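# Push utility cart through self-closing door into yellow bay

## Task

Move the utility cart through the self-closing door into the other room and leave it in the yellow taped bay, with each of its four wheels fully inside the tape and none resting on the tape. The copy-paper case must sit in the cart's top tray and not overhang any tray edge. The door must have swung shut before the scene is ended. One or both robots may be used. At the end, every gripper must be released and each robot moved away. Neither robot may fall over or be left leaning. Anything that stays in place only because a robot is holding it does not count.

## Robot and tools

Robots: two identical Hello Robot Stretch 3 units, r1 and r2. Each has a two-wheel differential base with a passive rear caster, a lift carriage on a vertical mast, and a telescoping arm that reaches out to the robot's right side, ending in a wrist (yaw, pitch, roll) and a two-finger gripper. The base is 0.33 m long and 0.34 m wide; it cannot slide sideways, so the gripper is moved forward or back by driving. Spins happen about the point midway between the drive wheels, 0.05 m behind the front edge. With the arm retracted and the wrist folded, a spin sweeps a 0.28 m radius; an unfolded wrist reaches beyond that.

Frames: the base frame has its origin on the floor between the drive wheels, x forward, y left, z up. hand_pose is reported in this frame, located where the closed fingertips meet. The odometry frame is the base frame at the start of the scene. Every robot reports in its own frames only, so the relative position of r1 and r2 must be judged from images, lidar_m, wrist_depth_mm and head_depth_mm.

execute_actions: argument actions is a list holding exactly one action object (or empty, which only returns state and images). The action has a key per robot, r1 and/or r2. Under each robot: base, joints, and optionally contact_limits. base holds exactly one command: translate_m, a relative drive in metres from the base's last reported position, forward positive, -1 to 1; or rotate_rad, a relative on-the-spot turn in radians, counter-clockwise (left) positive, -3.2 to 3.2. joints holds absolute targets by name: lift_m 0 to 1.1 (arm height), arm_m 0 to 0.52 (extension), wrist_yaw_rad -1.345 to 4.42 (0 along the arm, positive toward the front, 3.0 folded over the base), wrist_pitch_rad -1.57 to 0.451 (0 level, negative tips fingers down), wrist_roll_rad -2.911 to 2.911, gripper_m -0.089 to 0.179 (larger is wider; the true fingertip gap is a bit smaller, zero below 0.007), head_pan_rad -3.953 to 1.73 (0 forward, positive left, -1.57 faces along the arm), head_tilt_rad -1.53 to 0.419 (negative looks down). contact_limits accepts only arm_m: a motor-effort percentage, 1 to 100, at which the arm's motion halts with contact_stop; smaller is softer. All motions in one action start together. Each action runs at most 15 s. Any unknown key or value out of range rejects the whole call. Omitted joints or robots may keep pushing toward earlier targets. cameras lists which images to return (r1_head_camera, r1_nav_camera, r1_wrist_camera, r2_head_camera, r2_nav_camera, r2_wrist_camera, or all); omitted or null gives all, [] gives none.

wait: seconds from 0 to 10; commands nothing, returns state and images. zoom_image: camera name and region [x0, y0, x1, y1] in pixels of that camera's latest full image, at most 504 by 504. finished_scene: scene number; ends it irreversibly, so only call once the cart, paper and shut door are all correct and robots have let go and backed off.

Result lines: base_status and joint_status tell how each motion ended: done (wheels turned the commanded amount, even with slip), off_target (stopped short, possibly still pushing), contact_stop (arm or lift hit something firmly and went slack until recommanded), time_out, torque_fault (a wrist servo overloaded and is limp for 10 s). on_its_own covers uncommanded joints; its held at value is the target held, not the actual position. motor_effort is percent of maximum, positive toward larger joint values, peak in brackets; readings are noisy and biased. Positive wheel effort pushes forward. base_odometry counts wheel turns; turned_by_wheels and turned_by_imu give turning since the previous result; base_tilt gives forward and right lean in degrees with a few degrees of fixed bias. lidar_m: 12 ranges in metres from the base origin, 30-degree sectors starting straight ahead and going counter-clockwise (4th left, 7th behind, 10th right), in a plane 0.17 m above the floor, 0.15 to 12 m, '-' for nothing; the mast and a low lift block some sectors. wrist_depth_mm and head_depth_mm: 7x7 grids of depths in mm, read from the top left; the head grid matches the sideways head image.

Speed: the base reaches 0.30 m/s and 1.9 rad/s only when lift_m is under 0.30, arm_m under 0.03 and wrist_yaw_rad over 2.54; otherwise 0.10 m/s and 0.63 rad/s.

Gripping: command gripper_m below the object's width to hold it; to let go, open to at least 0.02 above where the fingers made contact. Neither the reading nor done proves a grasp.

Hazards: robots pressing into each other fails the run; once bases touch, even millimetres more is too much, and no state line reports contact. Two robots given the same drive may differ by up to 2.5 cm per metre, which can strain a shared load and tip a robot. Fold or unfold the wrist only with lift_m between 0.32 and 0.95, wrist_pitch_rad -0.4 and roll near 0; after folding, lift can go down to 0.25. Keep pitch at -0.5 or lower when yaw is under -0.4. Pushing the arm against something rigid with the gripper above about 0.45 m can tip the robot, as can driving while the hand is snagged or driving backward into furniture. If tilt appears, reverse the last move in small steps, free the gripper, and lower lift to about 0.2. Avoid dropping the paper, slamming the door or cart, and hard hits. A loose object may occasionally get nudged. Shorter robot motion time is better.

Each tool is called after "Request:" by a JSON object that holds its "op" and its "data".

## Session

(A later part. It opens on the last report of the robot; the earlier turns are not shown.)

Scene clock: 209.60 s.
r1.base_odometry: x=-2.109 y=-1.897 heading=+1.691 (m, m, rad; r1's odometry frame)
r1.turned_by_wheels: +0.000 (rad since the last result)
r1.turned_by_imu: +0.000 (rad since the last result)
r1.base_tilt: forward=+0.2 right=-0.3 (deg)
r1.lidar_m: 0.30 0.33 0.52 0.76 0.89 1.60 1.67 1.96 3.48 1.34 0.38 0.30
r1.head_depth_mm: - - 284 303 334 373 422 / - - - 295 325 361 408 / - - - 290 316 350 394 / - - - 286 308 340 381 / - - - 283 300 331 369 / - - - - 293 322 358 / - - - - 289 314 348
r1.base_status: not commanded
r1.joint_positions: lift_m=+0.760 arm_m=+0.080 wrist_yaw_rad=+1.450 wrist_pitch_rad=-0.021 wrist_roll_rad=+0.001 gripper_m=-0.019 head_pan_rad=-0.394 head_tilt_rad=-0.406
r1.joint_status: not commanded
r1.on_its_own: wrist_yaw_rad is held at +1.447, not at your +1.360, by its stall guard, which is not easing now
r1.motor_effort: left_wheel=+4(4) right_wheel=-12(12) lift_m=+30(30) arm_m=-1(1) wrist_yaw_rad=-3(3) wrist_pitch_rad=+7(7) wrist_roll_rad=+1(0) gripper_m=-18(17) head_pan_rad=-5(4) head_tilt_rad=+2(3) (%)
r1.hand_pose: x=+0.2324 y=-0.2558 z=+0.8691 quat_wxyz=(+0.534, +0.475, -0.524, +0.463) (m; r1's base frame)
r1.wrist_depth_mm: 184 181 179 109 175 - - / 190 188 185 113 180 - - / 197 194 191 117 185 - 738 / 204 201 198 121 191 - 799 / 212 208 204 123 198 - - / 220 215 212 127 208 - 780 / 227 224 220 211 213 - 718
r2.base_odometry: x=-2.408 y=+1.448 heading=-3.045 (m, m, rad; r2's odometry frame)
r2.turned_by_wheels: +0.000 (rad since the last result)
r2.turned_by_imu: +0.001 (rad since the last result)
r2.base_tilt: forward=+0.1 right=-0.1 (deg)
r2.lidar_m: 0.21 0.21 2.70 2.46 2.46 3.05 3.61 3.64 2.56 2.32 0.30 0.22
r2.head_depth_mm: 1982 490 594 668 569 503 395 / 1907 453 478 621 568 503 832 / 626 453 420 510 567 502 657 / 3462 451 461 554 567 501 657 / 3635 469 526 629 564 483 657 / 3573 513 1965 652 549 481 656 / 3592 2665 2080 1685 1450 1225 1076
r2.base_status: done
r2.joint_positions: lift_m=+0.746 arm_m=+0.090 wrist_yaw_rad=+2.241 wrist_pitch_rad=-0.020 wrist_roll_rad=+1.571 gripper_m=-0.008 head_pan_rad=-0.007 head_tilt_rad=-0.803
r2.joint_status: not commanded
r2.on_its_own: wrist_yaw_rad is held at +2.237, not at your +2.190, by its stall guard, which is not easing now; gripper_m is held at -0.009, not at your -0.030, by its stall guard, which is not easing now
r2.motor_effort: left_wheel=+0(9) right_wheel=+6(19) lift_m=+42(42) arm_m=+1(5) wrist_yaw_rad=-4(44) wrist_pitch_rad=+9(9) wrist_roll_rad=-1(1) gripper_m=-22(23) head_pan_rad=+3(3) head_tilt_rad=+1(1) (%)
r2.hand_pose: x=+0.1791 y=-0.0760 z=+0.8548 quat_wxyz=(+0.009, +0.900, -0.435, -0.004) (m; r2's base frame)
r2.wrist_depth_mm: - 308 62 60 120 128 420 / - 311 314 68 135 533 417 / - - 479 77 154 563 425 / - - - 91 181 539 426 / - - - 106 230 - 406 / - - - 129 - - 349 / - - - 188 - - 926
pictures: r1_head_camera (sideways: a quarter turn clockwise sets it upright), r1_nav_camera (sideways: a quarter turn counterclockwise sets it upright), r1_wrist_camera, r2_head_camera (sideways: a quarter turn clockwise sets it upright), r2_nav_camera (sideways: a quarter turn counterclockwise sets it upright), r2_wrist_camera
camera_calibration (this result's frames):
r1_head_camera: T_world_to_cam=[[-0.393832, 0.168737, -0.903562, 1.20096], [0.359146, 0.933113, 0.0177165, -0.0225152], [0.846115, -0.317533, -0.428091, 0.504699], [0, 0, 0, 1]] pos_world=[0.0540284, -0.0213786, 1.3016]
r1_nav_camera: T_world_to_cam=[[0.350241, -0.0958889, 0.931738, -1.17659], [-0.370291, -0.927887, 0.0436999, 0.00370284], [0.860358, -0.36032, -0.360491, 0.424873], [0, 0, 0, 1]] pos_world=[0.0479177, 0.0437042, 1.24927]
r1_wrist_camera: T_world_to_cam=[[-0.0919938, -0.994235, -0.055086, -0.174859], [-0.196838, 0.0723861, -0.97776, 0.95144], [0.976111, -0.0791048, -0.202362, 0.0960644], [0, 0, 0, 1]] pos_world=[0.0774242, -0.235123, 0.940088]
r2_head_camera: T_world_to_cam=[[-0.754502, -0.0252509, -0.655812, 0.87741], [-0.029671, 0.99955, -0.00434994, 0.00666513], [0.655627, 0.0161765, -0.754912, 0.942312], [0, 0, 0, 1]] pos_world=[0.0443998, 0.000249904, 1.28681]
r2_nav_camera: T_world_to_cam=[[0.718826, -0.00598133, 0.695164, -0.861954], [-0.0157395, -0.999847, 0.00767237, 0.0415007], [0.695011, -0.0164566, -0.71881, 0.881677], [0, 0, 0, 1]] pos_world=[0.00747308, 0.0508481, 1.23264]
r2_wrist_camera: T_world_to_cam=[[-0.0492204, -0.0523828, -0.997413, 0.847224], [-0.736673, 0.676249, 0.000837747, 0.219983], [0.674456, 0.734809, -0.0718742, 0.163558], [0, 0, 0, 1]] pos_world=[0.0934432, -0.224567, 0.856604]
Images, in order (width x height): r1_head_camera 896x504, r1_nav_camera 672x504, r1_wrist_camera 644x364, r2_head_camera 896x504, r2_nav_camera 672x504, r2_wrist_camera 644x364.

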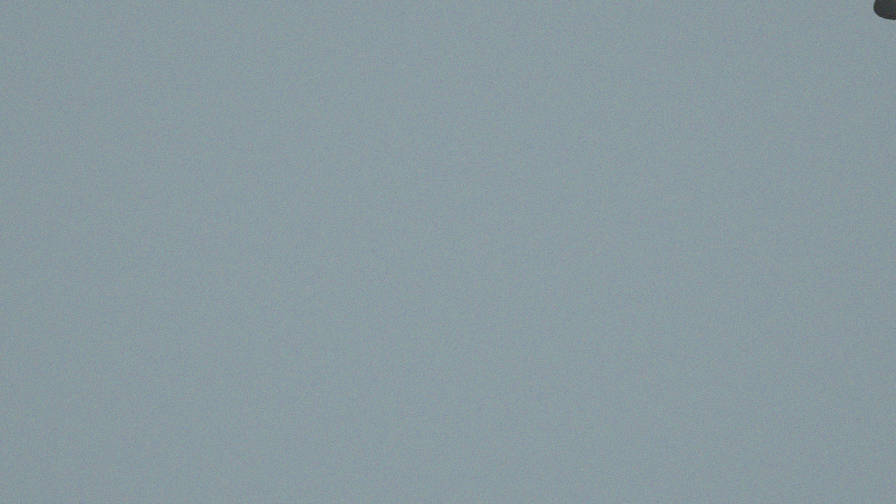

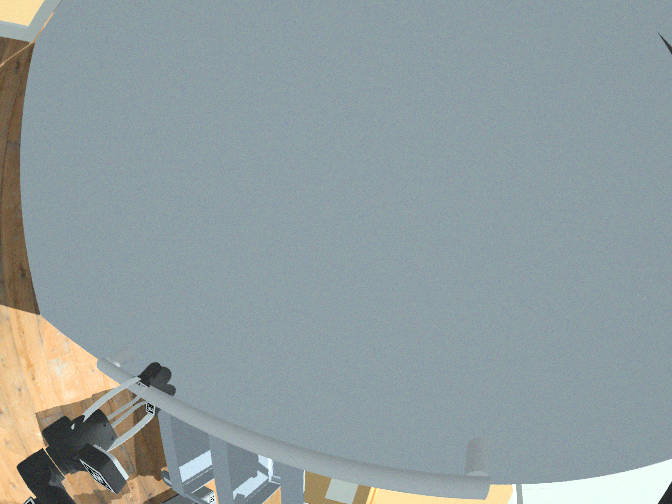

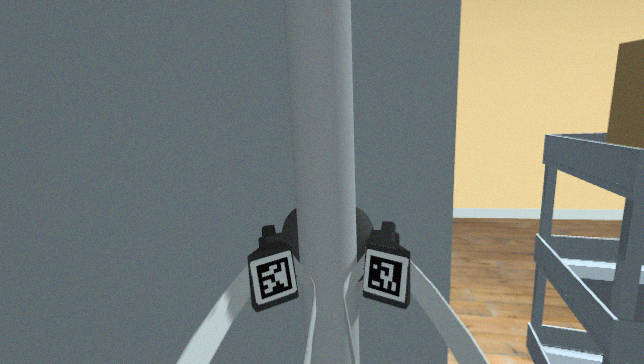

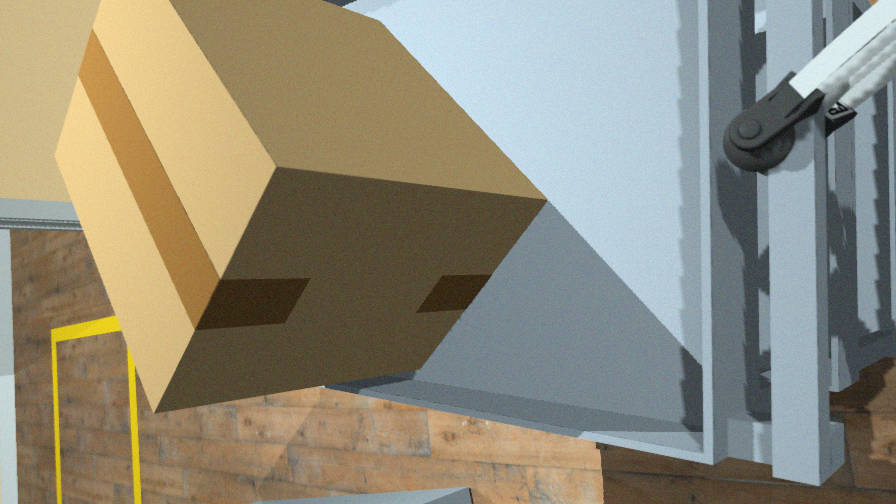

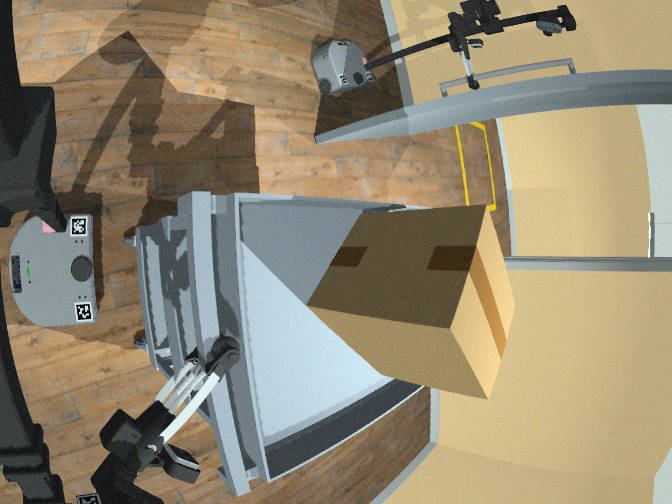

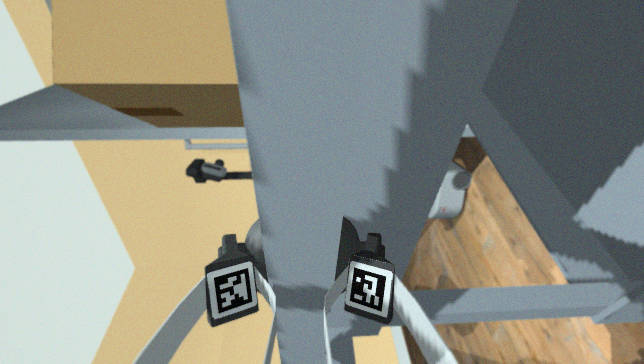

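Request:
{"op": "execute_actions", "data": {"actions": [{"r2":{"joints":{"arm_m":0.17,"wrist_yaw_rad":2.24},"contact_limits":{"arm_m":35}}}], "cameras": ["r2_nav_camera"]}}

Request:
{"op": "execute_actions", "data": {"actions": [{"r2":{"base":{"translate_m":0.12}}}], "cameras": ["r2_nav_camera"]}}

Scene clock: 211.73 s.
r1.base_odometry: x=-2.109 y=-1.897 heading=+1.691 (m, m, rad; r1's odometry frame)
r1.turned_by_wheels: +0.000 (rad since the last result)
r1.turned_by_imu: +0.000 (rad since the last result)
r1.base_tilt: forward=+0.1 right=-0.4 (deg)
r1.lidar_m: 0.30 0.33 0.52 0.76 0.89 1.60 1.67 1.96 3.51 1.44 0.38 0.30
r1.head_depth_mm: - - 284 303 334 372 422 / - - - 295 324 361 408 / - - - 290 316 350 394 / - - - 286 308 340 381 / - - - 283 300 331 369 / - - - - 293 322 358 / - - - - 289 313 348
r1.base_status: not commanded
r1.joint_positions: lift_m=+0.760 arm_m=+0.080 wrist_yaw_rad=+1.450 wrist_pitch_rad=-0.021 wrist_roll_rad=+0.001 gripper_m=-0.019 head_pan_rad=-0.394 head_tilt_rad=-0.406
r1.joint_status: not commanded
r1.on_its_own: wrist_yaw_rad is held at +1.447, not at your +1.360, by its stall guard, which is not easing now
r1.motor_effort: left_wheel=+4(4) right_wheel=-12(12) lift_m=+30(30) arm_m=-1(1) wrist_yaw_rad=-3(3) wrist_pitch_rad=+7(7) wrist_roll_rad=+0(1) gripper_m=-17(18) head_pan_rad=-4(4) head_tilt_rad=+3(2) (%)
r1.hand_pose: x=+0.2324 y=-0.2558 z=+0.8691 quat_wxyz=(+0.534, +0.475, -0.524, +0.463) (m; r1's base frame)
r1.wrist_depth_mm: 185 182 180 109 174 - - / 191 188 185 114 179 - - / 196 195 191 117 185 - 803 / 203 201 198 121 191 - 855 / 212 209 204 123 198 - - / 219 216 213 127 209 - 853 / 228 224 220 211 212 - -
r2.base_odometry: x=-2.408 y=+1.448 heading=-3.044 (m, m, rad; r2's odometry frame)
r2.turned_by_wheels: +0.000 (rad since the last result)
r2.turned_by_imu: +0.001 (rad since the last result)
r2.base_tilt: forward=+0.2 right=-0.1 (deg)
r2.lidar_m: 0.18 0.18 2.71 2.45 2.48 3.05 3.61 3.63 2.55 2.32 0.31 0.20
r2.head_depth_mm: 1979 455 501 652 569 504 922 / 1909 453 408 509 567 493 695 / 1889 450 443 523 567 493 470 / 3446 451 485 583 566 492 382 / 3604 473 536 633 553 483 402 / 3604 2615 2011 1712 1462 1272 1127 / 3515 2624 2071 1680 1461 1272 1126
r2.base_status: not commanded
r2.joint_positions: lift_m=+0.746 arm_m=+0.169 wrist_yaw_rad=+2.251 wrist_pitch_rad=-0.020 wrist_roll_rad=+1.571 gripper_m=-0.008 head_pan_rad=-0.007 head_tilt_rad=-0.803
r2.joint_status: all done
r2.on_its_own: gripper_m is held at -0.009, not at your -0.030, by its stall guard, which is not easing now; wrist_yaw_rad is at rest, and its effort (-13) is outside its rest range (-12 to +12)
r2.motor_effort: left_wheel=+5(5) right_wheel=-10(10) lift_m=+41(41) arm_m=+6(7) wrist_yaw_rad=-13(43) wrist_pitch_rad=+8(9) wrist_roll_rad=-1(0) gripper_m=-22(22) head_pan_rad=+3(3) head_tilt_rad=+1(1) (%)
r2.contact_limits: arm_m 35 (drawing in: default 14, maximum 24; extending or still: default 22, maximum 35)
r2.hand_pose: x=+0.1775 y=-0.1535 z=+0.8549 quat_wxyz=(+0.009, +0.902, -0.431, -0.004) (m; r2's base frame)
r2.wrist_depth_mm: - 331 335 71 129 513 423 / - 324 331 79 143 573 425 / - 392 365 87 159 608 425 / - - - 100 180 564 421 / - - - 113 216 - 428 / - - - 130 - - 392 / - - - 170 318 331 335
pictures: r2_nav_camera (sideways: a quarter turn counterclockwise sets it upright)
camera_calibration (this result's frames):
r2_nav_camera: T_world_to_cam=[[0.718827, -0.00598141, 0.695164, -0.861954], [-0.0157396, -0.999847, 0.00767237, 0.0415007], [0.695011, -0.0164567, -0.71881, 0.881677], [0, 0, 0, 1]] pos_world=[0.00747307, 0.0508481, 1.23264]
Images, in order (width x height): r2_nav_camera 672x504.

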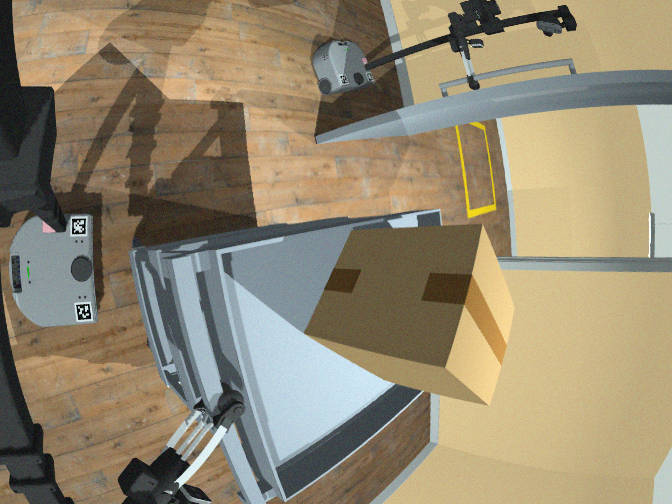

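Scene clock: 214.03 s.
r1.base_odometry: x=-2.109 y=-1.897 heading=+1.691 (m, m, rad; r1's odometry frame)
r1.turned_by_wheels: +0.000 (rad since the last result)
r1.turned_by_imu: +0.000 (rad since the last result)
r1.base_tilt: forward=+0.1 right=-0.4 (deg)
r1.lidar_m: 0.30 0.33 0.51 0.76 0.89 1.60 1.67 1.96 3.50 1.51 0.38 0.30
r1.head_depth_mm: - - 284 303 334 373 421 / - - - 295 325 362 407 / - - - 290 316 350 394 / - - - 286 308 341 382 / - - - 283 300 331 369 / - - - - 293 322 358 / - - - - 289 313 348
r1.base_status: not commanded
r1.joint_positions: lift_m=+0.760 arm_m=+0.080 wrist_yaw_rad=+1.450 wrist_pitch_rad=-0.021 wrist_roll_rad=+0.001 gripper_m=-0.019 head_pan_rad=-0.394 head_tilt_rad=-0.406
r1.joint_status: not commanded
r1.on_its_own: wrist_yaw_rad is held at +1.447, not at your +1.360, by its stall guard, which is not easing now
r1.motor_effort: left_wheel=+4(4) right_wheel=-12(12) lift_m=+30(30) arm_m=-1(1) wrist_yaw_rad=-3(4) wrist_pitch_rad=+7(7) wrist_roll_rad=+0(0) gripper_m=-18(17) head_pan_rad=-4(3) head_tilt_rad=+3(3) (%)
r1.hand_pose: x=+0.2324 y=-0.2558 z=+0.8691 quat_wxyz=(+0.534, +0.475, -0.524, +0.463) (m; r1's base frame)
r1.wrist_depth_mm: 184 182 179 109 175 - - / 190 188 185 114 180 - 710 / 197 194 191 118 185 - 708 / 204 202 197 121 192 - 586 / 211 208 204 123 198 - - / 220 216 213 127 209 - 816 / 228 225 220 212 213 - 650
r2.base_odometry: x=-2.527 y=+1.437 heading=-3.045 (m, m, rad; r2's odometry frame)
r2.turned_by_wheels: +0.000 (rad since the last result)
r2.turned_by_imu: -0.053 (rad since the last result)
r2.base_tilt: forward=+0.1 right=-0.1 (deg)
r2.lidar_m: 0.17 0.17 2.52 2.48 2.49 2.96 3.72 3.74 2.58 2.29 0.31 0.19
r2.head_depth_mm: 1922 474 575 669 569 498 838 / 1865 454 406 532 568 494 744 / 1806 451 428 508 563 492 438 / 1846 451 464 560 567 493 408 / 3611 463 507 618 566 483 397 / 3616 2533 1901 1637 1429 1272 1129 / 3584 2636 2084 1702 1466 1271 1120
r2.base_status: done
r2.joint_positions: lift_m=+0.746 arm_m=+0.170 wrist_yaw_rad=+2.239 wrist_pitch_rad=-0.020 wrist_roll_rad=+1.571 gripper_m=-0.008 head_pan_rad=-0.007 head_tilt_rad=-0.803
r2.joint_status: not commanded
r2.on_its_own: gripper_m is held at -0.009, not at your -0.030, by its stall guard, which is not easing now
r2.motor_effort: left_wheel=-3(9) right_wheel=+10(23) lift_m=+41(41) arm_m=+2(6) wrist_yaw_rad=+1(46) wrist_pitch_rad=+9(9) wrist_roll_rad=-1(1) gripper_m=-21(21) head_pan_rad=+2(3) head_tilt_rad=+1(1) (%)
r2.hand_pose: x=+0.1793 y=-0.1564 z=+0.8549 quat_wxyz=(+0.009, +0.900, -0.436, -0.004) (m; r2's base frame)
r2.wrist_depth_mm: - 349 350 78 135 537 419 / - 340 342 85 148 574 424 / - 344 339 94 163 617 426 / - - - 105 182 576 424 / - - - 116 210 - 425 / - - - 131 - - 391 / - - - 163 306 319 324
pictures: r2_nav_camera (sideways: a quarter turn counterclockwise sets it upright)
camera_calibration (this result's frames):
r2_nav_camera: T_world_to_cam=[[0.718826, -0.00598141, 0.695164, -0.861954], [-0.0157396, -0.999847, 0.00767237, 0.0415007], [0.695011, -0.0164567, -0.71881, 0.881677], [0, 0, 0, 1]] pos_world=[0.00747309, 0.0508481, 1.23264]
Images, in order (width x height): r2_nav_camera 672x504.

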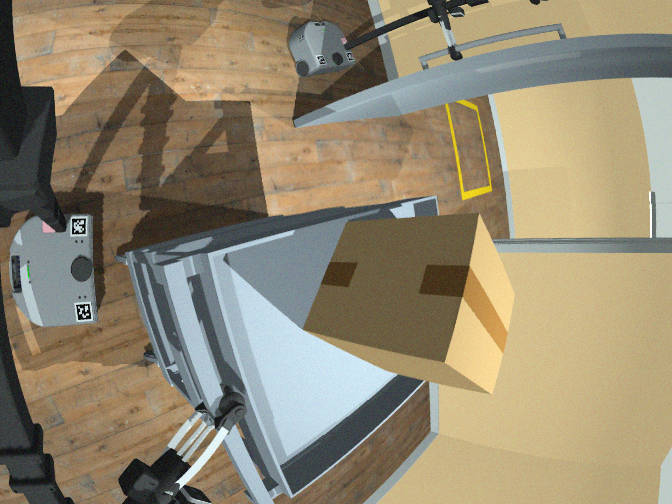

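Request:
{"op": "execute_actions", "data": {"actions": [{"r2":{"base":{"rotate_rad":0.15}}}], "cameras": []}}

Request:
{"op": "execute_actions", "data": {"actions": [{"r2":{"base":{"translate_m":0.12}}}], "cameras": ["r2_nav_camera"]}}

Scene clock: 215.57 s.
r1.base_odometry: x=-2.109 y=-1.897 heading=+1.691 (m, m, rad; r1's odometry frame)
r1.turned_by_wheels: +0.000 (rad since the last result)
r1.turned_by_imu: +0.000 (rad since the last result)
r1.base_tilt: forward=+0.1 right=-0.4 (deg)
r1.lidar_m: 0.30 0.33 0.52 0.76 0.89 1.61 1.67 1.96 3.47 1.53 0.38 0.30
r1.head_depth_mm: - - 284 303 334 373 422 / - - - 295 325 361 408 / - - - 290 316 351 394 / - - - 286 308 340 382 / - - - 283 300 331 369 / - - - - 293 322 359 / - - - - 289 313 347
r1.base_status: not commanded
r1.joint_positions: lift_m=+0.760 arm_m=+0.080 wrist_yaw_rad=+1.450 wrist_pitch_rad=-0.021 wrist_roll_rad=+0.001 gripper_m=-0.019 head_pan_rad=-0.394 head_tilt_rad=-0.406
r1.joint_status: not commanded
r1.on_its_own: wrist_yaw_rad is held at +1.447, not at your +1.360, by its stall guard, which is not easing now
r1.motor_effort: left_wheel=+4(4) right_wheel=-12(12) lift_m=+30(30) arm_m=-1(1) wrist_yaw_rad=-4(3) wrist_pitch_rad=+7(7) wrist_roll_rad=+1(0) gripper_m=-18(17) head_pan_rad=-4(4) head_tilt_rad=+2(2) (%)
r1.hand_pose: x=+0.2324 y=-0.2558 z=+0.8691 quat_wxyz=(+0.534, +0.475, -0.524, +0.463) (m; r1's base frame)
r1.wrist_depth_mm: 184 182 179 109 173 - - / 191 188 186 113 180 - 701 / 198 194 191 117 185 - 685 / 203 201 198 121 191 - 596 / 211 208 205 123 197 - - / 219 217 212 127 210 979 850 / 228 225 220 211 213 - 650
r2.base_odometry: x=-2.527 y=+1.437 heading=-2.895 (m, m, rad; r2's odometry frame)
r2.turned_by_wheels: +0.150 (rad since the last result)
r2.turned_by_imu: +0.136 (rad since the last result)
r2.base_tilt: forward=+0.2 right=-0.1 (deg)
r2.lidar_m: 0.21 1.19 2.64 2.48 2.53 3.27 3.71 3.55 2.44 2.29 0.30 0.22
r2.head_depth_mm: 1778 455 422 593 569 504 660 / 1789 453 446 516 567 503 658 / 3295 463 493 582 567 502 657 / 3620 489 554 635 566 483 657 / 3632 2550 2017 1638 1379 511 1075 / 3603 2650 2078 1715 1459 1274 1131 / 3604 2435 1850 1632 1461 1270 1127
r2.base_status: done
r2.joint_positions: lift_m=+0.746 arm_m=+0.170 wrist_yaw_rad=+2.229 wrist_pitch_rad=-0.020 wrist_roll_rad=+1.571 gripper_m=-0.008 head_pan_rad=-0.007 head_tilt_rad=-0.803
r2.joint_status: not commanded
r2.on_its_own: gripper_m is held at -0.009, not at your -0.030, by its stall guard, which is not easing now
r2.motor_effort: left_wheel=-4(11) right_wheel=+7(26) lift_m=+41(42) arm_m=+1(0) wrist_yaw_rad=+12(13) wrist_pitch_rad=+9(9) wrist_roll_rad=-1(1) gripper_m=-22(21) head_pan_rad=+3(3) head_tilt_rad=+1(2) (%)
r2.hand_pose: x=+0.1810 y=-0.1586 z=+0.8549 quat_wxyz=(+0.009, +0.898, -0.441, -0.004) (m; r2's base frame)
r2.wrist_depth_mm: - 311 316 63 123 508 421 / - 311 314 71 137 532 425 / - - 459 80 156 577 425 / - - - 94 180 538 424 / - - - 108 228 - 408 / - - - 130 - - 352 / - - - 186 - - 926
pictures: none
No camera images: the call's "cameras" was empty. Leave "cameras" out to get every camera's image.

Scene clock: 217.73 s.
r1.base_odometry: x=-2.109 y=-1.897 heading=+1.691 (m, m, rad; r1's odometry frame)
r1.turned_by_wheels: +0.000 (rad since the last result)
r1.turned_by_imu: +0.000 (rad since the last result)
r1.base_tilt: forward=+0.1 right=-0.4 (deg)
r1.lidar_m: 0.30 0.33 0.52 0.76 0.89 1.60 1.67 1.96 3.50 1.43 0.38 0.30
r1.head_depth_mm: - - 284 303 334 373 422 / - - - 295 325 361 408 / - - - 290 316 350 395 / - - - 286 308 340 381 / - - - 283 300 331 369 / - - - - 293 322 358 / - - - - 289 313 348
r1.base_status: not commanded
r1.joint_positions: lift_m=+0.760 arm_m=+0.080 wrist_yaw_rad=+1.450 wrist_pitch_rad=-0.021 wrist_roll_rad=+0.001 gripper_m=-0.019 head_pan_rad=-0.394 head_tilt_rad=-0.406
r1.joint_status: not commanded
r1.on_its_own: wrist_yaw_rad is held at +1.447, not at your +1.360, by its stall guard, which is not easing now
r1.motor_effort: left_wheel=+4(4) right_wheel=-12(12) lift_m=+30(30) arm_m=-1(1) wrist_yaw_rad=-3(4) wrist_pitch_rad=+7(7) wrist_roll_rad=+1(0) gripper_m=-16(17) head_pan_rad=-4(4) head_tilt_rad=+2(3) (%)
r1.hand_pose: x=+0.2324 y=-0.2558 z=+0.8691 quat_wxyz=(+0.534, +0.475, -0.524, +0.463) (m; r1's base frame)
r1.wrist_depth_mm: 185 181 179 109 174 - - / 190 188 185 113 179 793 641 / 197 194 191 117 185 800 643 / 204 201 198 121 192 659 611 / 211 208 205 123 198 - - / 218 216 213 127 209 880 849 / 228 224 220 211 214 - 668
r2.base_odometry: x=-2.643 y=+1.407 heading=-2.895 (m, m, rad; r2's odometry frame)
r2.turned_by_wheels: +0.000 (rad since the last result)
r2.turned_by_imu: -0.008 (rad since the last result)
r2.base_tilt: forward=+0.1 right=-0.1 (deg)
r2.lidar_m: 0.20 1.08 2.62 2.49 2.53 3.30 3.83 3.58 2.44 2.29 0.29 0.21
r2.head_depth_mm: 1688 455 415 566 569 504 670 / 1686 453 440 509 567 493 674 / 3242 461 491 576 566 493 394 / 3668 489 556 634 567 492 394 / 3614 2548 2039 1636 586 488 410 / 3593 2635 2078 1716 1462 1273 1129 / 3610 2646 1954 1637 1460 1273 1127
r2.base_status: done
r2.joint_positions: lift_m=+0.746 arm_m=+0.170 wrist_yaw_rad=+2.289 wrist_pitch_rad=-0.020 wrist_roll_rad=+1.571 gripper_m=-0.008 head_pan_rad=-0.007 head_tilt_rad=-0.803
r2.joint_status: not commanded
r2.on_its_own: wrist_yaw_rad is held at +2.285, not at your +2.240, by its stall guard, which is not easing now; gripper_m is held at -0.009, not at your -0.030, by its stall guard, which is not easing now
r2.motor_effort: left_wheel=-3(2) right_wheel=+11(24) lift_m=+42(41) arm_m=+1(1) wrist_yaw_rad=-6(47) wrist_pitch_rad=+8(8) wrist_roll_rad=-1(1) gripper_m=-22(21) head_pan_rad=+2(3) head_tilt_rad=+1(1) (%)
r2.hand_pose: x=+0.1711 y=-0.1466 z=+0.8549 quat_wxyz=(+0.009, +0.911, -0.413, -0.004) (m; r2's base frame)
r2.wrist_depth_mm: 292 293 54 53 114 120 418 / - 357 63 60 131 542 420 / - - - 69 152 542 422 / - - - 83 182 - 427 / - - - 101 - - 403 / - - - 129 339 349 349 / - - - 221 - - 966
pictures: r2_nav_camera (sideways: a quarter turn counterclockwise sets it upright)
camera_calibration (this result's frames):
r2_nav_camera: T_world_to_cam=[[0.718826, -0.00598144, 0.695164, -0.861954], [-0.0157396, -0.999847, 0.00767237, 0.0415007], [0.695011, -0.0164567, -0.71881, 0.881677], [0, 0, 0, 1]] pos_world=[0.00747309, 0.0508481, 1.23264]
Images, in order (width x height): r2_nav_camera 672x504.

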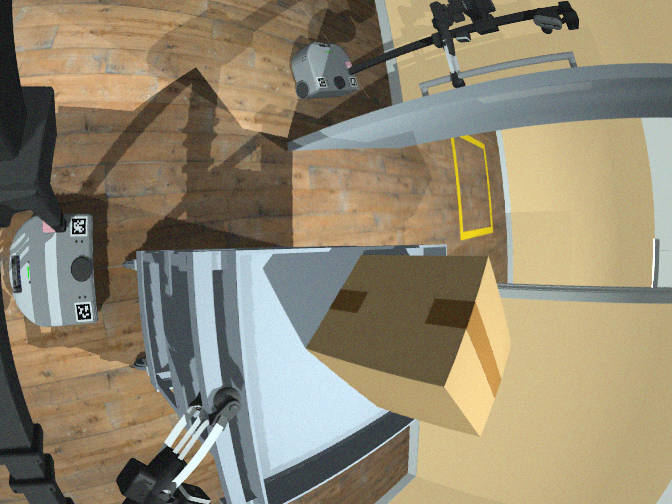

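Request:
{"op": "execute_actions", "data": {"actions": [{"r2":{"base":{"rotate_rad":0.15},"joints":{"wrist_yaw_rad":2.27}}}], "cameras": []}}

Request:
{"op": "execute_actions", "data": {"actions": [{"r2":{"base":{"translate_m":0.12}}}], "cameras": ["r2_nav_camera"]}}

Scene clock: 219.70 s.
r1.base_odometry: x=-2.109 y=-1.897 heading=+1.691 (m, m, rad; r1's odometry frame)
r1.turned_by_wheels: +0.000 (rad since the last result)
r1.turned_by_imu: +0.000 (rad since the last result)
r1.base_tilt: forward=+0.1 right=-0.4 (deg)
r1.lidar_m: 0.30 0.33 0.51 0.76 0.89 1.61 1.67 1.96 3.50 1.44 0.38 0.30
r1.head_depth_mm: - - 284 302 334 372 422 / - - - 295 325 361 407 / - - - 290 316 351 394 / - - - 286 308 340 381 / - - - 283 300 331 369 / - - - - 293 322 358 / - - - - 289 313 348
r1.base_status: not commanded
r1.joint_positions: lift_m=+0.760 arm_m=+0.080 wrist_yaw_rad=+1.450 wrist_pitch_rad=-0.021 wrist_roll_rad=+0.001 gripper_m=-0.019 head_pan_rad=-0.394 head_tilt_rad=-0.406
r1.joint_status: not commanded
r1.on_its_own: wrist_yaw_rad is held at +1.447, not at your +1.360, by its stall guard, which is not easing now
r1.motor_effort: left_wheel=+4(4) right_wheel=-12(12) lift_m=+30(30) arm_m=-1(1) wrist_yaw_rad=-3(4) wrist_pitch_rad=+7(7) wrist_roll_rad=+1(0) gripper_m=-17(17) head_pan_rad=-3(3) head_tilt_rad=+3(2) (%)
r1.hand_pose: x=+0.2324 y=-0.2558 z=+0.8691 quat_wxyz=(+0.534, +0.475, -0.524, +0.463) (m; r1's base frame)
r1.wrist_depth_mm: 184 182 180 109 174 - - / 191 188 184 113 179 797 613 / 197 194 191 117 185 773 623 / 205 201 197 121 192 666 612 / 211 208 204 123 198 - - / 219 216 213 127 209 877 849 / 228 224 220 212 213 - 672
r2.base_odometry: x=-2.643 y=+1.407 heading=-2.746 (m, m, rad; r2's odometry frame)
r2.turned_by_wheels: +0.150 (rad since the last result)
r2.turned_by_imu: +0.138 (rad since the last result)
r2.base_tilt: forward=+0.2 right=-0.1 (deg)
r2.lidar_m: 0.24 1.08 2.54 2.49 2.62 3.77 3.83 3.08 2.35 2.28 0.29 0.24
r2.head_depth_mm: 1670 453 454 517 568 503 684 / 3617 478 515 587 568 463 706 / 3649 522 596 650 567 455 745 / 3607 2659 2091 667 554 447 869 / 3580 2642 2076 1723 1466 1207 1129 / 3446 2351 1910 1638 1462 1276 1127 / 1225 1183 1260 1637 1467 1268 1127
r2.base_status: done
r2.joint_positions: lift_m=+0.746 arm_m=+0.170 wrist_yaw_rad=+2.261 wrist_pitch_rad=-0.020 wrist_roll_rad=+1.571 gripper_m=-0.008 head_pan_rad=-0.007 head_tilt_rad=-0.803
r2.joint_status: all done
r2.on_its_own: gripper_m is held at -0.009, not at your -0.030, by its stall guard, which is not easing now
r2.motor_effort: left_wheel=-3(10) right_wheel=+7(24) lift_m=+42(41) arm_m=+1(0) wrist_yaw_rad=+10(20) wrist_pitch_rad=+8(9) wrist_roll_rad=-1(1) gripper_m=-22(22) head_pan_rad=+3(3) head_tilt_rad=+1(2) (%)
r2.hand_pose: x=+0.1758 y=-0.1521 z=+0.8549 quat_wxyz=(+0.009, +0.905, -0.426, -0.004) (m; r2's base frame)
r2.wrist_depth_mm: - 289 - - 105 106 419 / - - - 46 121 133 418 / - - 56 52 146 498 425 / - - - 66 193 - 418 / - - - 88 346 - 393 / - - - 131 - - 923 / - - - - - - 948
pictures: none
No camera images: the call's "cameras" was empty. Leave "cameras" out to get every camera's image.

Scene clock: 222.17 s.
r1.base_odometry: x=-2.109 y=-1.897 heading=+1.691 (m, m, rad; r1's odometry frame)
r1.turned_by_wheels: +0.000 (rad since the last result)
r1.turned_by_imu: +0.000 (rad since the last result)
r1.base_tilt: forward=+0.1 right=-0.4 (deg)
r1.lidar_m: 0.30 0.33 0.52 0.76 0.89 1.60 1.67 1.96 3.50 1.34 0.37 0.30
r1.head_depth_mm: - - 285 303 334 373 421 / - - - 295 325 362 407 / - - - 289 316 351 394 / - - - 286 308 340 381 / - - - 283 300 331 369 / - - - - 293 322 358 / - - - - 289 313 347
r1.base_status: not commanded
r1.joint_positions: lift_m=+0.760 arm_m=+0.080 wrist_yaw_rad=+1.450 wrist_pitch_rad=-0.021 wrist_roll_rad=+0.001 gripper_m=-0.019 head_pan_rad=-0.394 head_tilt_rad=-0.406
r1.joint_status: not commanded
r1.on_its_own: wrist_yaw_rad is held at +1.447, not at your +1.360, by its stall guard, which is not easing now
r1.motor_effort: left_wheel=+4(4) right_wheel=-12(12) lift_m=+30(30) arm_m=-1(1) wrist_yaw_rad=-3(3) wrist_pitch_rad=+7(7) wrist_roll_rad=+1(1) gripper_m=-18(18) head_pan_rad=-3(4) head_tilt_rad=+3(2) (%)
r1.hand_pose: x=+0.2324 y=-0.2558 z=+0.8691 quat_wxyz=(+0.534, +0.475, -0.524, +0.463) (m; r1's base frame)
r1.wrist_depth_mm: 184 182 179 109 174 - - / 191 188 185 114 179 721 656 / 196 194 191 117 185 700 672 / 204 201 197 121 191 677 608 / 211 208 204 123 197 - - / 219 216 212 127 209 866 861 / 227 224 220 211 213 - 663
r2.base_odometry: x=-2.754 y=+1.361 heading=-2.746 (m, m, rad; r2's odometry frame)
r2.turned_by_wheels: +0.000 (rad since the last result)
r2.turned_by_imu: -0.008 (rad since the last result)
r2.base_tilt: forward=+0.2 right=-0.1 (deg)
r2.lidar_m: 0.24 0.97 2.55 2.48 2.61 3.70 3.95 3.15 2.35 2.29 0.28 0.24
r2.head_depth_mm: 1603 454 459 515 567 495 656 / 3689 491 527 596 569 468 702 / 3610 574 630 651 567 455 743 / 3650 2670 2082 1641 554 447 884 / 3590 2658 2086 1715 1464 464 1131 / 3591 2516 1971 1678 1465 1270 1128 / 1317 1263 1218 1357 1447 1276 1124
r2.base_status: done
r2.joint_positions: lift_m=+0.746 arm_m=+0.170 wrist_yaw_rad=+2.312 wrist_pitch_rad=-0.019 wrist_roll_rad=+1.571 gripper_m=-0.008 head_pan_rad=-0.007 head_tilt_rad=-0.803
r2.joint_status: not commanded
r2.on_its_own: wrist_yaw_rad is held at +2.318, not at your +2.270, by its stall guard, which is not easing now; gripper_m is held at -0.009, not at your -0.030, by its stall guard, which is not easing now
r2.motor_effort: left_wheel=-2(7) right_wheel=+5(20) lift_m=+41(41) arm_m=+1(1) wrist_yaw_rad=+7(59) wrist_pitch_rad=+8(8) wrist_roll_rad=+0(1) gripper_m=-21(21) head_pan_rad=+4(3) head_tilt_rad=+2(1) (%)
r2.hand_pose: x=+0.1673 y=-0.1424 z=+0.8551 quat_wxyz=(+0.009, +0.915, -0.403, -0.004) (m; r2's base frame)
r2.wrist_depth_mm: - - - - - 98 401 / - - - - - 122 423 / - - - - 149 - 420 / - - 53 50 206 - 409 / - - - 69 351 370 367 / - - - 134 - - 950 / - - - - - - 956
pictures: r2_nav_camera (sideways: a quarter turn counterclockwise sets it upright)
camera_calibration (this result's frames):
r2_nav_camera: T_world_to_cam=[[0.718784, -0.00598121, 0.695207, -0.86201], [-0.0157402, -0.999847, 0.00767183, 0.0415014], [0.695055, -0.0164571, -0.718768, 0.881622], [0, 0, 0, 1]] pos_world=[0.00747728, 0.0508481, 1.23264]
Images, in order (width x height): r2_nav_camera 672x504.

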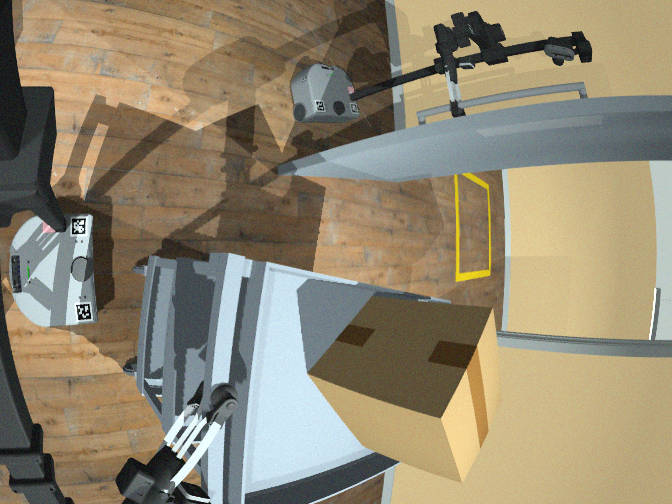

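Request:
{"op": "execute_actions", "data": {"actions": [{"r2":{"joints":{"arm_m":0.27,"wrist_yaw_rad":2.3},"contact_limits":{"arm_m":35}}}], "cameras": ["r2_nav_camera","r2_wrist_camera"]}}

Scene clock: 224.43 s.
r1.base_odometry: x=-2.109 y=-1.897 heading=+1.691 (m, m, rad; r1's odometry frame)
r1.turned_by_wheels: +0.000 (rad since the last result)
r1.turned_by_imu: +0.000 (rad since the last result)
r1.base_tilt: forward=+0.1 right=-0.4 (deg)
r1.lidar_m: 0.30 0.33 0.52 0.76 0.89 1.60 1.67 1.96 3.50 1.34 0.38 0.31
r1.head_depth_mm: - - 285 302 334 373 422 / - - - 295 325 361 408 / - - - 290 316 351 394 / - - - 286 308 341 381 / - - - 283 300 331 369 / - - - - 293 322 358 / - - - - 289 313 347
r1.base_status: not commanded
r1.joint_positions: lift_m=+0.760 arm_m=+0.080 wrist_yaw_rad=+1.450 wrist_pitch_rad=-0.021 wrist_roll_rad=+0.001 gripper_m=-0.019 head_pan_rad=-0.394 head_tilt_rad=-0.406
r1.joint_status: not commanded
r1.on_its_own: wrist_yaw_rad is held at +1.447, not at your +1.360, by its stall guard, which is not easing now
r1.motor_effort: left_wheel=+4(4) right_wheel=-12(12) lift_m=+30(30) arm_m=-1(1) wrist_yaw_rad=-4(3) wrist_pitch_rad=+7(7) wrist_roll_rad=+0(1) gripper_m=-18(17) head_pan_rad=-4(4) head_tilt_rad=+1(3) (%)
r1.hand_pose: x=+0.2324 y=-0.2558 z=+0.8691 quat_wxyz=(+0.534, +0.475, -0.524, +0.463) (m; r1's base frame)
r1.wrist_depth_mm: 184 182 180 109 174 - - / 191 188 185 113 180 731 748 / 196 194 191 117 185 731 736 / 204 201 197 121 191 704 659 / 211 208 205 123 197 - - / 219 216 212 127 209 753 859 / 227 224 221 211 213 - -
r2.base_odometry: x=-2.754 y=+1.361 heading=-2.745 (m, m, rad; r2's odometry frame)
r2.turned_by_wheels: +0.000 (rad since the last result)
r2.turned_by_imu: +0.001 (rad since the last result)
r2.base_tilt: forward=+0.2 right=-0.1 (deg)
r2.lidar_m: 0.23 0.97 2.56 2.48 2.61 3.70 3.96 3.12 2.35 2.29 0.30 0.23
r2.head_depth_mm: 1633 474 512 578 568 503 676 / 3617 516 572 636 568 477 712 / 3651 2650 1912 693 593 502 691 / 3623 2644 2096 1715 1464 1276 1129 / 3642 2669 2079 1731 1464 1274 1128 / 3580 2516 1966 1678 1460 1278 1129 / 1308 1261 1216 1352 1453 1273 1126
r2.base_status: not commanded
r2.joint_positions: lift_m=+0.746 arm_m=+0.269 wrist_yaw_rad=+2.310 wrist_pitch_rad=-0.019 wrist_roll_rad=+1.571 gripper_m=-0.008 head_pan_rad=-0.007 head_tilt_rad=-0.803
r2.joint_status: all done
r2.on_its_own: gripper_m is held at -0.009, not at your -0.030, by its stall guard, which is not easing now
r2.motor_effort: left_wheel=+4(4) right_wheel=-8(7) lift_m=+41(42) arm_m=+5(8) wrist_yaw_rad=-12(41) wrist_pitch_rad=+8(8) wrist_roll_rad=+0(1) gripper_m=-21(21) head_pan_rad=+4(3) head_tilt_rad=+1(1) (%)
r2.contact_limits: arm_m 35 (drawing in: default 14, maximum 24; extending or still: default 22, maximum 35)
r2.hand_pose: x=+0.1675 y=-0.2420 z=+0.8552 quat_wxyz=(+0.009, +0.915, -0.404, -0.004) (m; r2's base frame)
r2.wrist_depth_mm: 303 280 283 - 109 111 421 / - - 51 50 125 514 424 / - - - 59 150 507 423 / - - - 73 193 - 424 / - - - 95 - - 394 / - - - 134 - - 889 / - - - 308 - - 970
pictures: r2_nav_camera (sideways: a quarter turn counterclockwise sets it upright), r2_wrist_camera
camera_calibration (this result's frames):
r2_nav_camera: T_world_to_cam=[[0.718784, -0.00598112, 0.695207, -0.86201], [-0.0157401, -0.999847, 0.00767183, 0.0415014], [0.695055, -0.016457, -0.718768, 0.881622], [0, 0, 0, 1]] pos_world=[0.00747727, 0.0508481, 1.23264]
r2_wrist_camera: T_world_to_cam=[[-0.0440341, -0.055334, -0.997496, 0.83678], [-0.781961, 0.623327, -0.0000584649, 0.319282], [0.62177, 0.780001, -0.0707167, 0.312066], [0, 0, 0, 1]] pos_world=[0.092479, -0.396126, 0.856772]
Images, in order (width x height): r2_nav_camera 672x504, r2_wrist_camera 644x364.

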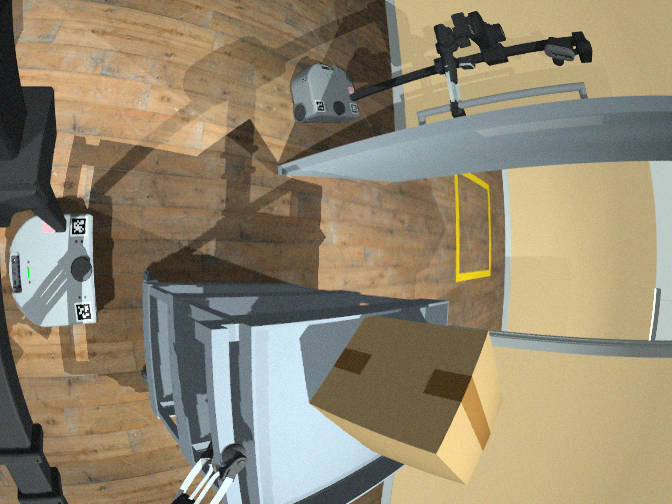

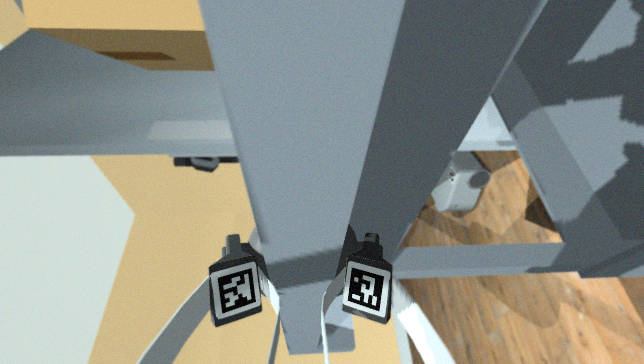

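Request:
{"op": "execute_actions", "data": {"actions": [{"r2":{"base":{"translate_m":-0.3},"joints":{"arm_m":0.08},"contact_limits":{"arm_m":24}}}], "cameras": ["r2_nav_camera"]}}

Scene clock: 229.27 s.
r1.base_odometry: x=-2.109 y=-1.897 heading=+1.691 (m, m, rad; r1's odometry frame)
r1.turned_by_wheels: +0.000 (rad since the last result)
r1.turned_by_imu: +0.000 (rad since the last result)
r1.base_tilt: forward=+0.1 right=-0.4 (deg)
r1.lidar_m: 0.30 0.33 0.52 0.76 0.89 1.60 1.67 1.96 3.48 1.59 0.38 0.31
r1.head_depth_mm: - - 284 302 334 373 422 / - - - 295 325 361 408 / - - - 290 316 351 394 / - - - 286 308 340 381 / - - - 283 300 331 369 / - - - - 293 322 358 / - - - - 289 313 348
r1.base_status: not commanded
r1.joint_positions: lift_m=+0.760 arm_m=+0.080 wrist_yaw_rad=+1.450 wrist_pitch_rad=-0.021 wrist_roll_rad=+0.001 gripper_m=-0.019 head_pan_rad=-0.394 head_tilt_rad=-0.406
r1.joint_status: not commanded
r1.on_its_own: wrist_yaw_rad is held at +1.447, not at your +1.360, by its stall guard, which is not easing now
r1.motor_effort: left_wheel=+4(4) right_wheel=-12(12) lift_m=+30(30) arm_m=-1(1) wrist_yaw_rad=-3(4) wrist_pitch_rad=+7(7) wrist_roll_rad=+1(1) gripper_m=-17(17) head_pan_rad=-4(4) head_tilt_rad=+3(2) (%)
r1.hand_pose: x=+0.2324 y=-0.2558 z=+0.8691 quat_wxyz=(+0.534, +0.475, -0.524, +0.463) (m; r1's base frame)
r1.wrist_depth_mm: 185 182 179 109 174 - - / 191 188 185 113 179 744 637 / 197 194 191 117 185 727 649 / 204 201 197 121 192 683 620 / 211 208 204 123 199 - - / 218 216 212 127 209 877 867 / 228 223 220 212 213 - 678
r2.base_odometry: x=-2.477 y=+1.477 heading=-2.745 (m, m, rad; r2's odometry frame)
r2.turned_by_wheels: +0.000 (rad since the last result)
r2.turned_by_imu: +0.001 (rad since the last result)
r2.base_tilt: forward=+0.1 right=-0.1 (deg)
r2.lidar_m: 0.49 1.25 2.56 2.50 2.63 3.73 3.66 3.11 2.34 2.28 0.60 0.49
r2.head_depth_mm: 629 624 744 609 938 1135 1135 / 652 679 749 616 935 1174 1173 / 740 769 805 625 953 1176 1117 / 3640 2651 1957 623 954 1207 1132 / 3594 2632 2088 1712 1461 1272 1122 / 3449 2069 1906 1675 1456 1279 1130 / 1201 1269 1955 1709 1459 1273 1123
r2.base_status: done
r2.joint_positions: lift_m=+0.746 arm_m=+0.080 wrist_yaw_rad=+2.298 wrist_pitch_rad=-0.016 wrist_roll_rad=+1.571 gripper_m=-0.009 head_pan_rad=-0.007 head_tilt_rad=-0.803
r2.joint_status: all done
r2.on_its_own: gripper_m is held at -0.009, not at your -0.030, by its stall guard, which is not easing now
r2.motor_effort: left_wheel=+1(6) right_wheel=+1(28) lift_m=+41(42) arm_m=-2(4) wrist_yaw_rad=+2(100) wrist_pitch_rad=+7(8) wrist_roll_rad=+0(1) gripper_m=-7(21) head_pan_rad=+3(2) head_tilt_rad=+1(1) (%)
r2.contact_limits: arm_m 24 (drawing in: default 14, maximum 24; extending or still: default 22, maximum 35)
r2.hand_pose: x=+0.1698 y=-0.0553 z=+0.8559 quat_wxyz=(+0.008, +0.912, -0.410, -0.003) (m; r2's base frame)
r2.wrist_depth_mm: - - - 393 432 437 435 / - - - - - - 926 / - - - - - - 971 / - - - - - - 958 / - - - - - - 957 / - - - - - - 963 / - - - - - - 979
pictures: r2_nav_camera (sideways: a quarter turn counterclockwise sets it upright)
camera_calibration (this result's frames):
r2_nav_camera: T_world_to_cam=[[0.718785, -0.00595484, 0.695207, -0.86201], [-0.0157035, -0.999847, 0.00767183, 0.0415012], [0.695056, -0.0164316, -0.718768, 0.881622], [0, 0, 0, 1]] pos_world=[0.00747542, 0.0508481, 1.23264]
Images, in order (width x height): r2_nav_camera 672x504.

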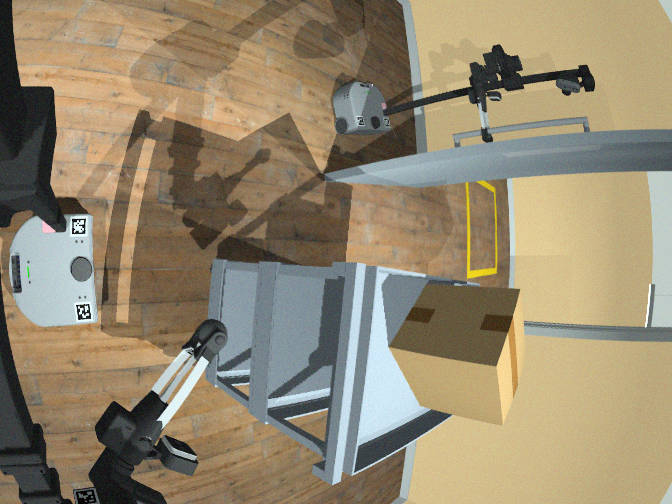

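Request:
{"op": "execute_actions", "data": {"actions": [{"r2":{"joints":{"gripper_m":0.12,"wrist_yaw_rad":2.1,"head_tilt_rad":-0.95}}}], "cameras": ["r2_head_camera","r2_wrist_camera"]}}

Scene clock: 231.20 s.
r1.base_odometry: x=-2.109 y=-1.897 heading=+1.691 (m, m, rad; r1's odometry frame)
r1.turned_by_wheels: +0.000 (rad since the last result)
r1.turned_by_imu: +0.000 (rad since the last result)
r1.base_tilt: forward=+0.2 right=-0.5 (deg)
r1.lidar_m: 0.30 0.33 0.52 0.76 0.89 1.60 1.67 1.95 3.49 1.59 0.37 0.30
r1.head_depth_mm: - - 284 303 334 373 422 / - - - 295 325 361 409 / - - - 289 316 351 394 / - - - 286 308 341 381 / - - - 283 300 331 369 / - - - - 293 322 358 / - - - - 289 313 347
r1.base_status: not commanded
r1.joint_positions: lift_m=+0.760 arm_m=+0.080 wrist_yaw_rad=+1.450 wrist_pitch_rad=-0.021 wrist_roll_rad=+0.001 gripper_m=-0.019 head_pan_rad=-0.394 head_tilt_rad=-0.406
r1.joint_status: not commanded
r1.on_its_own: wrist_yaw_rad is held at +1.447, not at your +1.360, by its stall guard, which is not easing now
r1.motor_effort: left_wheel=+4(4) right_wheel=-12(12) lift_m=+30(30) arm_m=-1(1) wrist_yaw_rad=-3(4) wrist_pitch_rad=+7(7) wrist_roll_rad=+0(1) gripper_m=-17(18) head_pan_rad=-4(4) head_tilt_rad=+3(2) (%)
r1.hand_pose: x=+0.2324 y=-0.2558 z=+0.8691 quat_wxyz=(+0.534, +0.475, -0.524, +0.463) (m; r1's base frame)
r1.wrist_depth_mm: 184 183 179 109 174 - - / 190 188 184 113 180 736 633 / 197 193 191 117 185 741 643 / 203 201 197 121 192 676 616 / 211 208 205 123 198 - - / 220 216 212 127 209 875 840 / 228 224 220 212 213 - 686
r2.base_odometry: x=-2.477 y=+1.477 heading=-2.745 (m, m, rad; r2's odometry frame)
r2.turned_by_wheels: +0.000 (rad since the last result)
r2.turned_by_imu: +0.000 (rad since the last result)
r2.base_tilt: forward=+0.2 right=-0.1 (deg)
r2.lidar_m: 0.49 1.26 2.57 2.50 2.62 3.74 3.66 3.10 2.34 2.28 0.60 0.49
r2.head_depth_mm: 582 685 685 961 1095 1200 1092 / 642 724 604 981 1130 1191 1104 / 736 786 606 981 1205 1220 1102 / 2556 2049 616 976 1296 1218 1103 / 2548 2088 1784 1539 1359 1217 1096 / 2321 1937 1697 1542 1355 1219 1101 / 1187 1385 1767 1536 1360 1214 1100
r2.base_status: not commanded
r2.joint_positions: lift_m=+0.746 arm_m=+0.080 wrist_yaw_rad=+2.103 wrist_pitch_rad=-0.016 wrist_roll_rad=+1.571 gripper_m=+0.120 head_pan_rad=-0.007 head_tilt_rad=-0.938
r2.joint_status: all done
r2.motor_effort: left_wheel=+1(0) right_wheel=+1(0) lift_m=+42(41) arm_m=-1(1) wrist_yaw_rad=-4(3) wrist_pitch_rad=+7(7) wrist_roll_rad=+0(0) gripper_m=+0(97) head_pan_rad=+3(3) head_tilt_rad=-6(17) (%)
r2.hand_pose: x=+0.1990 y=-0.0954 z=+0.8559 quat_wxyz=(+0.007, +0.868, -0.496, -0.004) (m; r2's base frame)
r2.wrist_depth_mm: - - - 352 - 595 385 / - - - 397 - 573 440 / - - - 444 - - 837 / - - - - - - 973 / - - - - - - 965 / - - - - - - 972 / - - - - - - 979
pictures: r2_head_camera (sideways: a quarter turn clockwise sets it upright), r2_wrist_camera
camera_calibration (this result's frames):
r2_head_camera: T_world_to_cam=[[-0.835873, -0.0247299, -0.548365, 0.737916], [-0.0299633, 0.999551, 0.00059581, 0.000227765], [0.548104, 0.0169289, -0.836239, 1.04871], [0, 0, 0, 1]] pos_world=[0.0420108, 0.000267538, 1.28162]
r2_wrist_camera: T_world_to_cam=[[-0.0521244, -0.0434623, -0.997694, 0.849919], [-0.637094, 0.770786, -0.000292646, 0.237955], [0.769022, 0.63561, -0.0678663, 0.132684], [0, 0, 0, 1]] pos_world=[0.0938644, -0.230809, 0.857034]
Images, in order (width x height): r2_head_camera 896x504, r2_wrist_camera 644x364.

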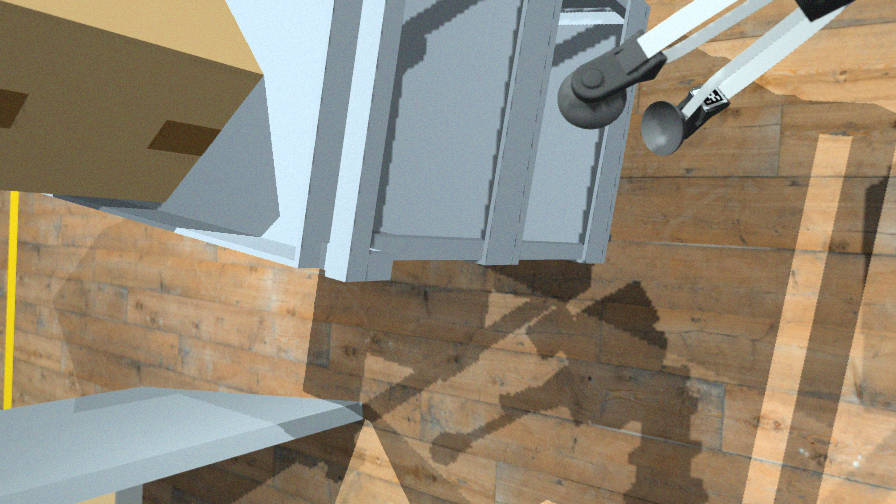

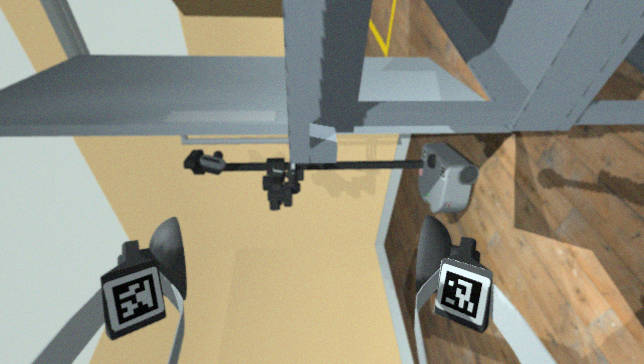

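Request:
{"op": "execute_actions", "data": {"actions": [{"r2":{"base":{"translate_m":0.15},"joints":{"arm_m":0.2}}}], "cameras": ["r2_head_camera","r2_wrist_camera"]}}

Scene clock: 234.67 s.
r1.base_odometry: x=-2.109 y=-1.897 heading=+1.691 (m, m, rad; r1's odometry frame)
r1.turned_by_wheels: +0.000 (rad since the last result)
r1.turned_by_imu: +0.000 (rad since the last result)
r1.base_tilt: forward=+0.1 right=-0.4 (deg)
r1.lidar_m: 0.30 0.33 0.51 0.76 0.89 1.60 1.67 1.96 3.49 1.47 0.38 0.30
r1.head_depth_mm: - - 284 302 334 373 422 / - - - 295 325 361 408 / - - - 289 316 350 394 / - - - 286 308 341 381 / - - - 283 300 331 369 / - - - - 293 322 358 / - - - - 289 313 348
r1.base_status: not commanded
r1.joint_positions: lift_m=+0.760 arm_m=+0.080 wrist_yaw_rad=+1.450 wrist_pitch_rad=-0.021 wrist_roll_rad=+0.001 gripper_m=-0.019 head_pan_rad=-0.394 head_tilt_rad=-0.406
r1.joint_status: not commanded
r1.on_its_own: wrist_yaw_rad is held at +1.447, not at your +1.360, by its stall guard, which is not easing now
r1.motor_effort: left_wheel=+4(4) right_wheel=-12(12) lift_m=+30(30) arm_m=-2(1) wrist_yaw_rad=-3(4) wrist_pitch_rad=+7(7) wrist_roll_rad=+0(1) gripper_m=-18(17) head_pan_rad=-5(4) head_tilt_rad=+3(3) (%)
r1.hand_pose: x=+0.2324 y=-0.2558 z=+0.8691 quat_wxyz=(+0.534, +0.475, -0.524, +0.463) (m; r1's base frame)
r1.wrist_depth_mm: 184 182 179 109 174 - - / 190 188 185 113 179 735 635 / 197 194 192 117 185 732 648 / 204 201 198 121 191 679 619 / 211 208 205 123 198 - - / 219 216 212 127 209 881 861 / 227 223 220 211 212 - 682
r2.base_odometry: x=-2.616 y=+1.419 heading=-2.745 (m, m, rad; r2's odometry frame)
r2.turned_by_wheels: +0.000 (rad since the last result)
r2.turned_by_imu: +0.001 (rad since the last result)
r2.base_tilt: forward=+0.1 right=-0.1 (deg)
r2.lidar_m: 0.34 1.11 2.56 2.49 2.62 3.74 3.81 3.11 2.35 2.28 0.42 0.34
r2.head_depth_mm: 474 529 619 593 834 1097 1101 / 528 596 655 592 837 1112 1105 / 619 692 683 543 848 1131 1106 / 2563 2076 1702 527 848 1181 1104 / 2551 2089 1773 1535 1356 1219 1101 / 2476 2000 1697 1539 1360 1213 1102 / 1221 1205 1700 1543 1364 1215 1100
r2.base_status: done
r2.joint_positions: lift_m=+0.746 arm_m=+0.200 wrist_yaw_rad=+2.102 wrist_pitch_rad=-0.016 wrist_roll_rad=+1.571 gripper_m=+0.120 head_pan_rad=-0.007 head_tilt_rad=-0.938
r2.joint_status: all done
r2.motor_effort: left_wheel=+0(5) right_wheel=+0(5) lift_m=+41(41) arm_m=+3(4) wrist_yaw_rad=-3(4) wrist_pitch_rad=+7(7) wrist_roll_rad=-1(0) gripper_m=+0(1) head_pan_rad=+4(4) head_tilt_rad=-6(6) (%)
r2.hand_pose: x=+0.1991 y=-0.2149 z=+0.8559 quat_wxyz=(+0.007, +0.868, -0.497, -0.004) (m; r2's base frame)
r2.wrist_depth_mm: - 383 389 135 196 609 425 / - 464 415 154 230 609 422 / - - - 179 - 592 424 / - - - 272 - 552 427 / - - - 343 - 487 405 / - - - 401 - - 952 / - - - - - - 969
pictures: r2_head_camera (sideways: a quarter turn clockwise sets it upright), r2_wrist_camera
camera_calibration (this result's frames):
r2_head_camera: T_world_to_cam=[[-0.836152, -0.0247282, -0.54794, 0.737364], [-0.0299632, 0.999551, 0.000614497, 0.000203436], [0.547678, 0.0169318, -0.836518, 1.04907], [0, 0, 0, 1]] pos_world=[0.0420005, 0.000267614, 1.2816]
r2_wrist_camera: T_world_to_cam=[[-0.0521637, -0.0434163, -0.997694, 0.844749], [-0.636406, 0.771354, -0.000292755, 0.330134], [0.769589, 0.634923, -0.0678671, 0.208299], [0, 0, 0, 1]] pos_world=[0.0938594, -0.350228, 0.857034]
Images, in order (width x height): r2_head_camera 896x504, r2_wrist_camera 644x364.

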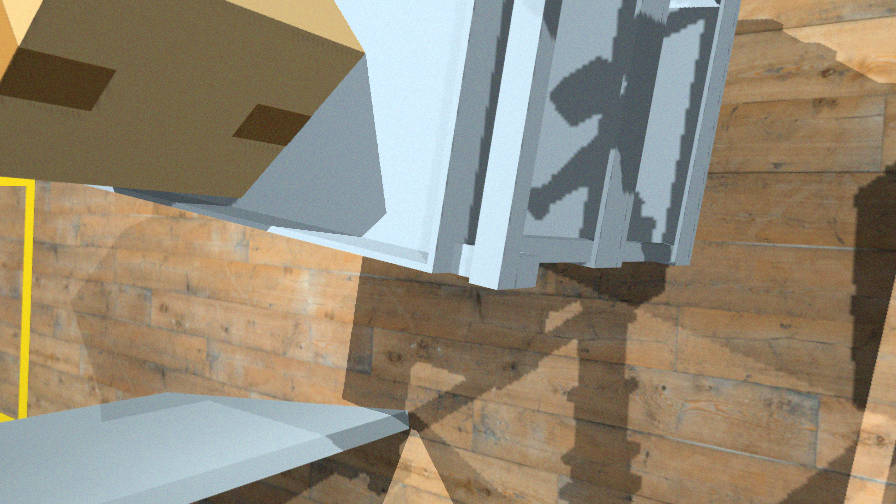

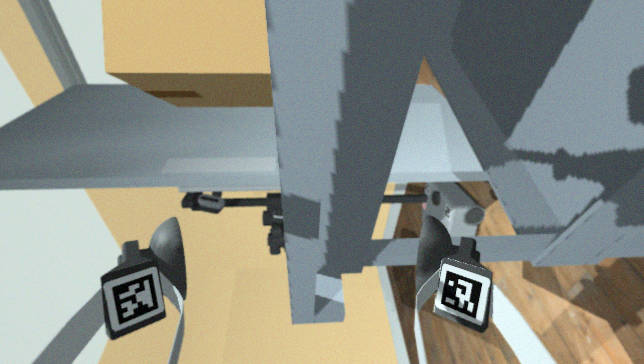

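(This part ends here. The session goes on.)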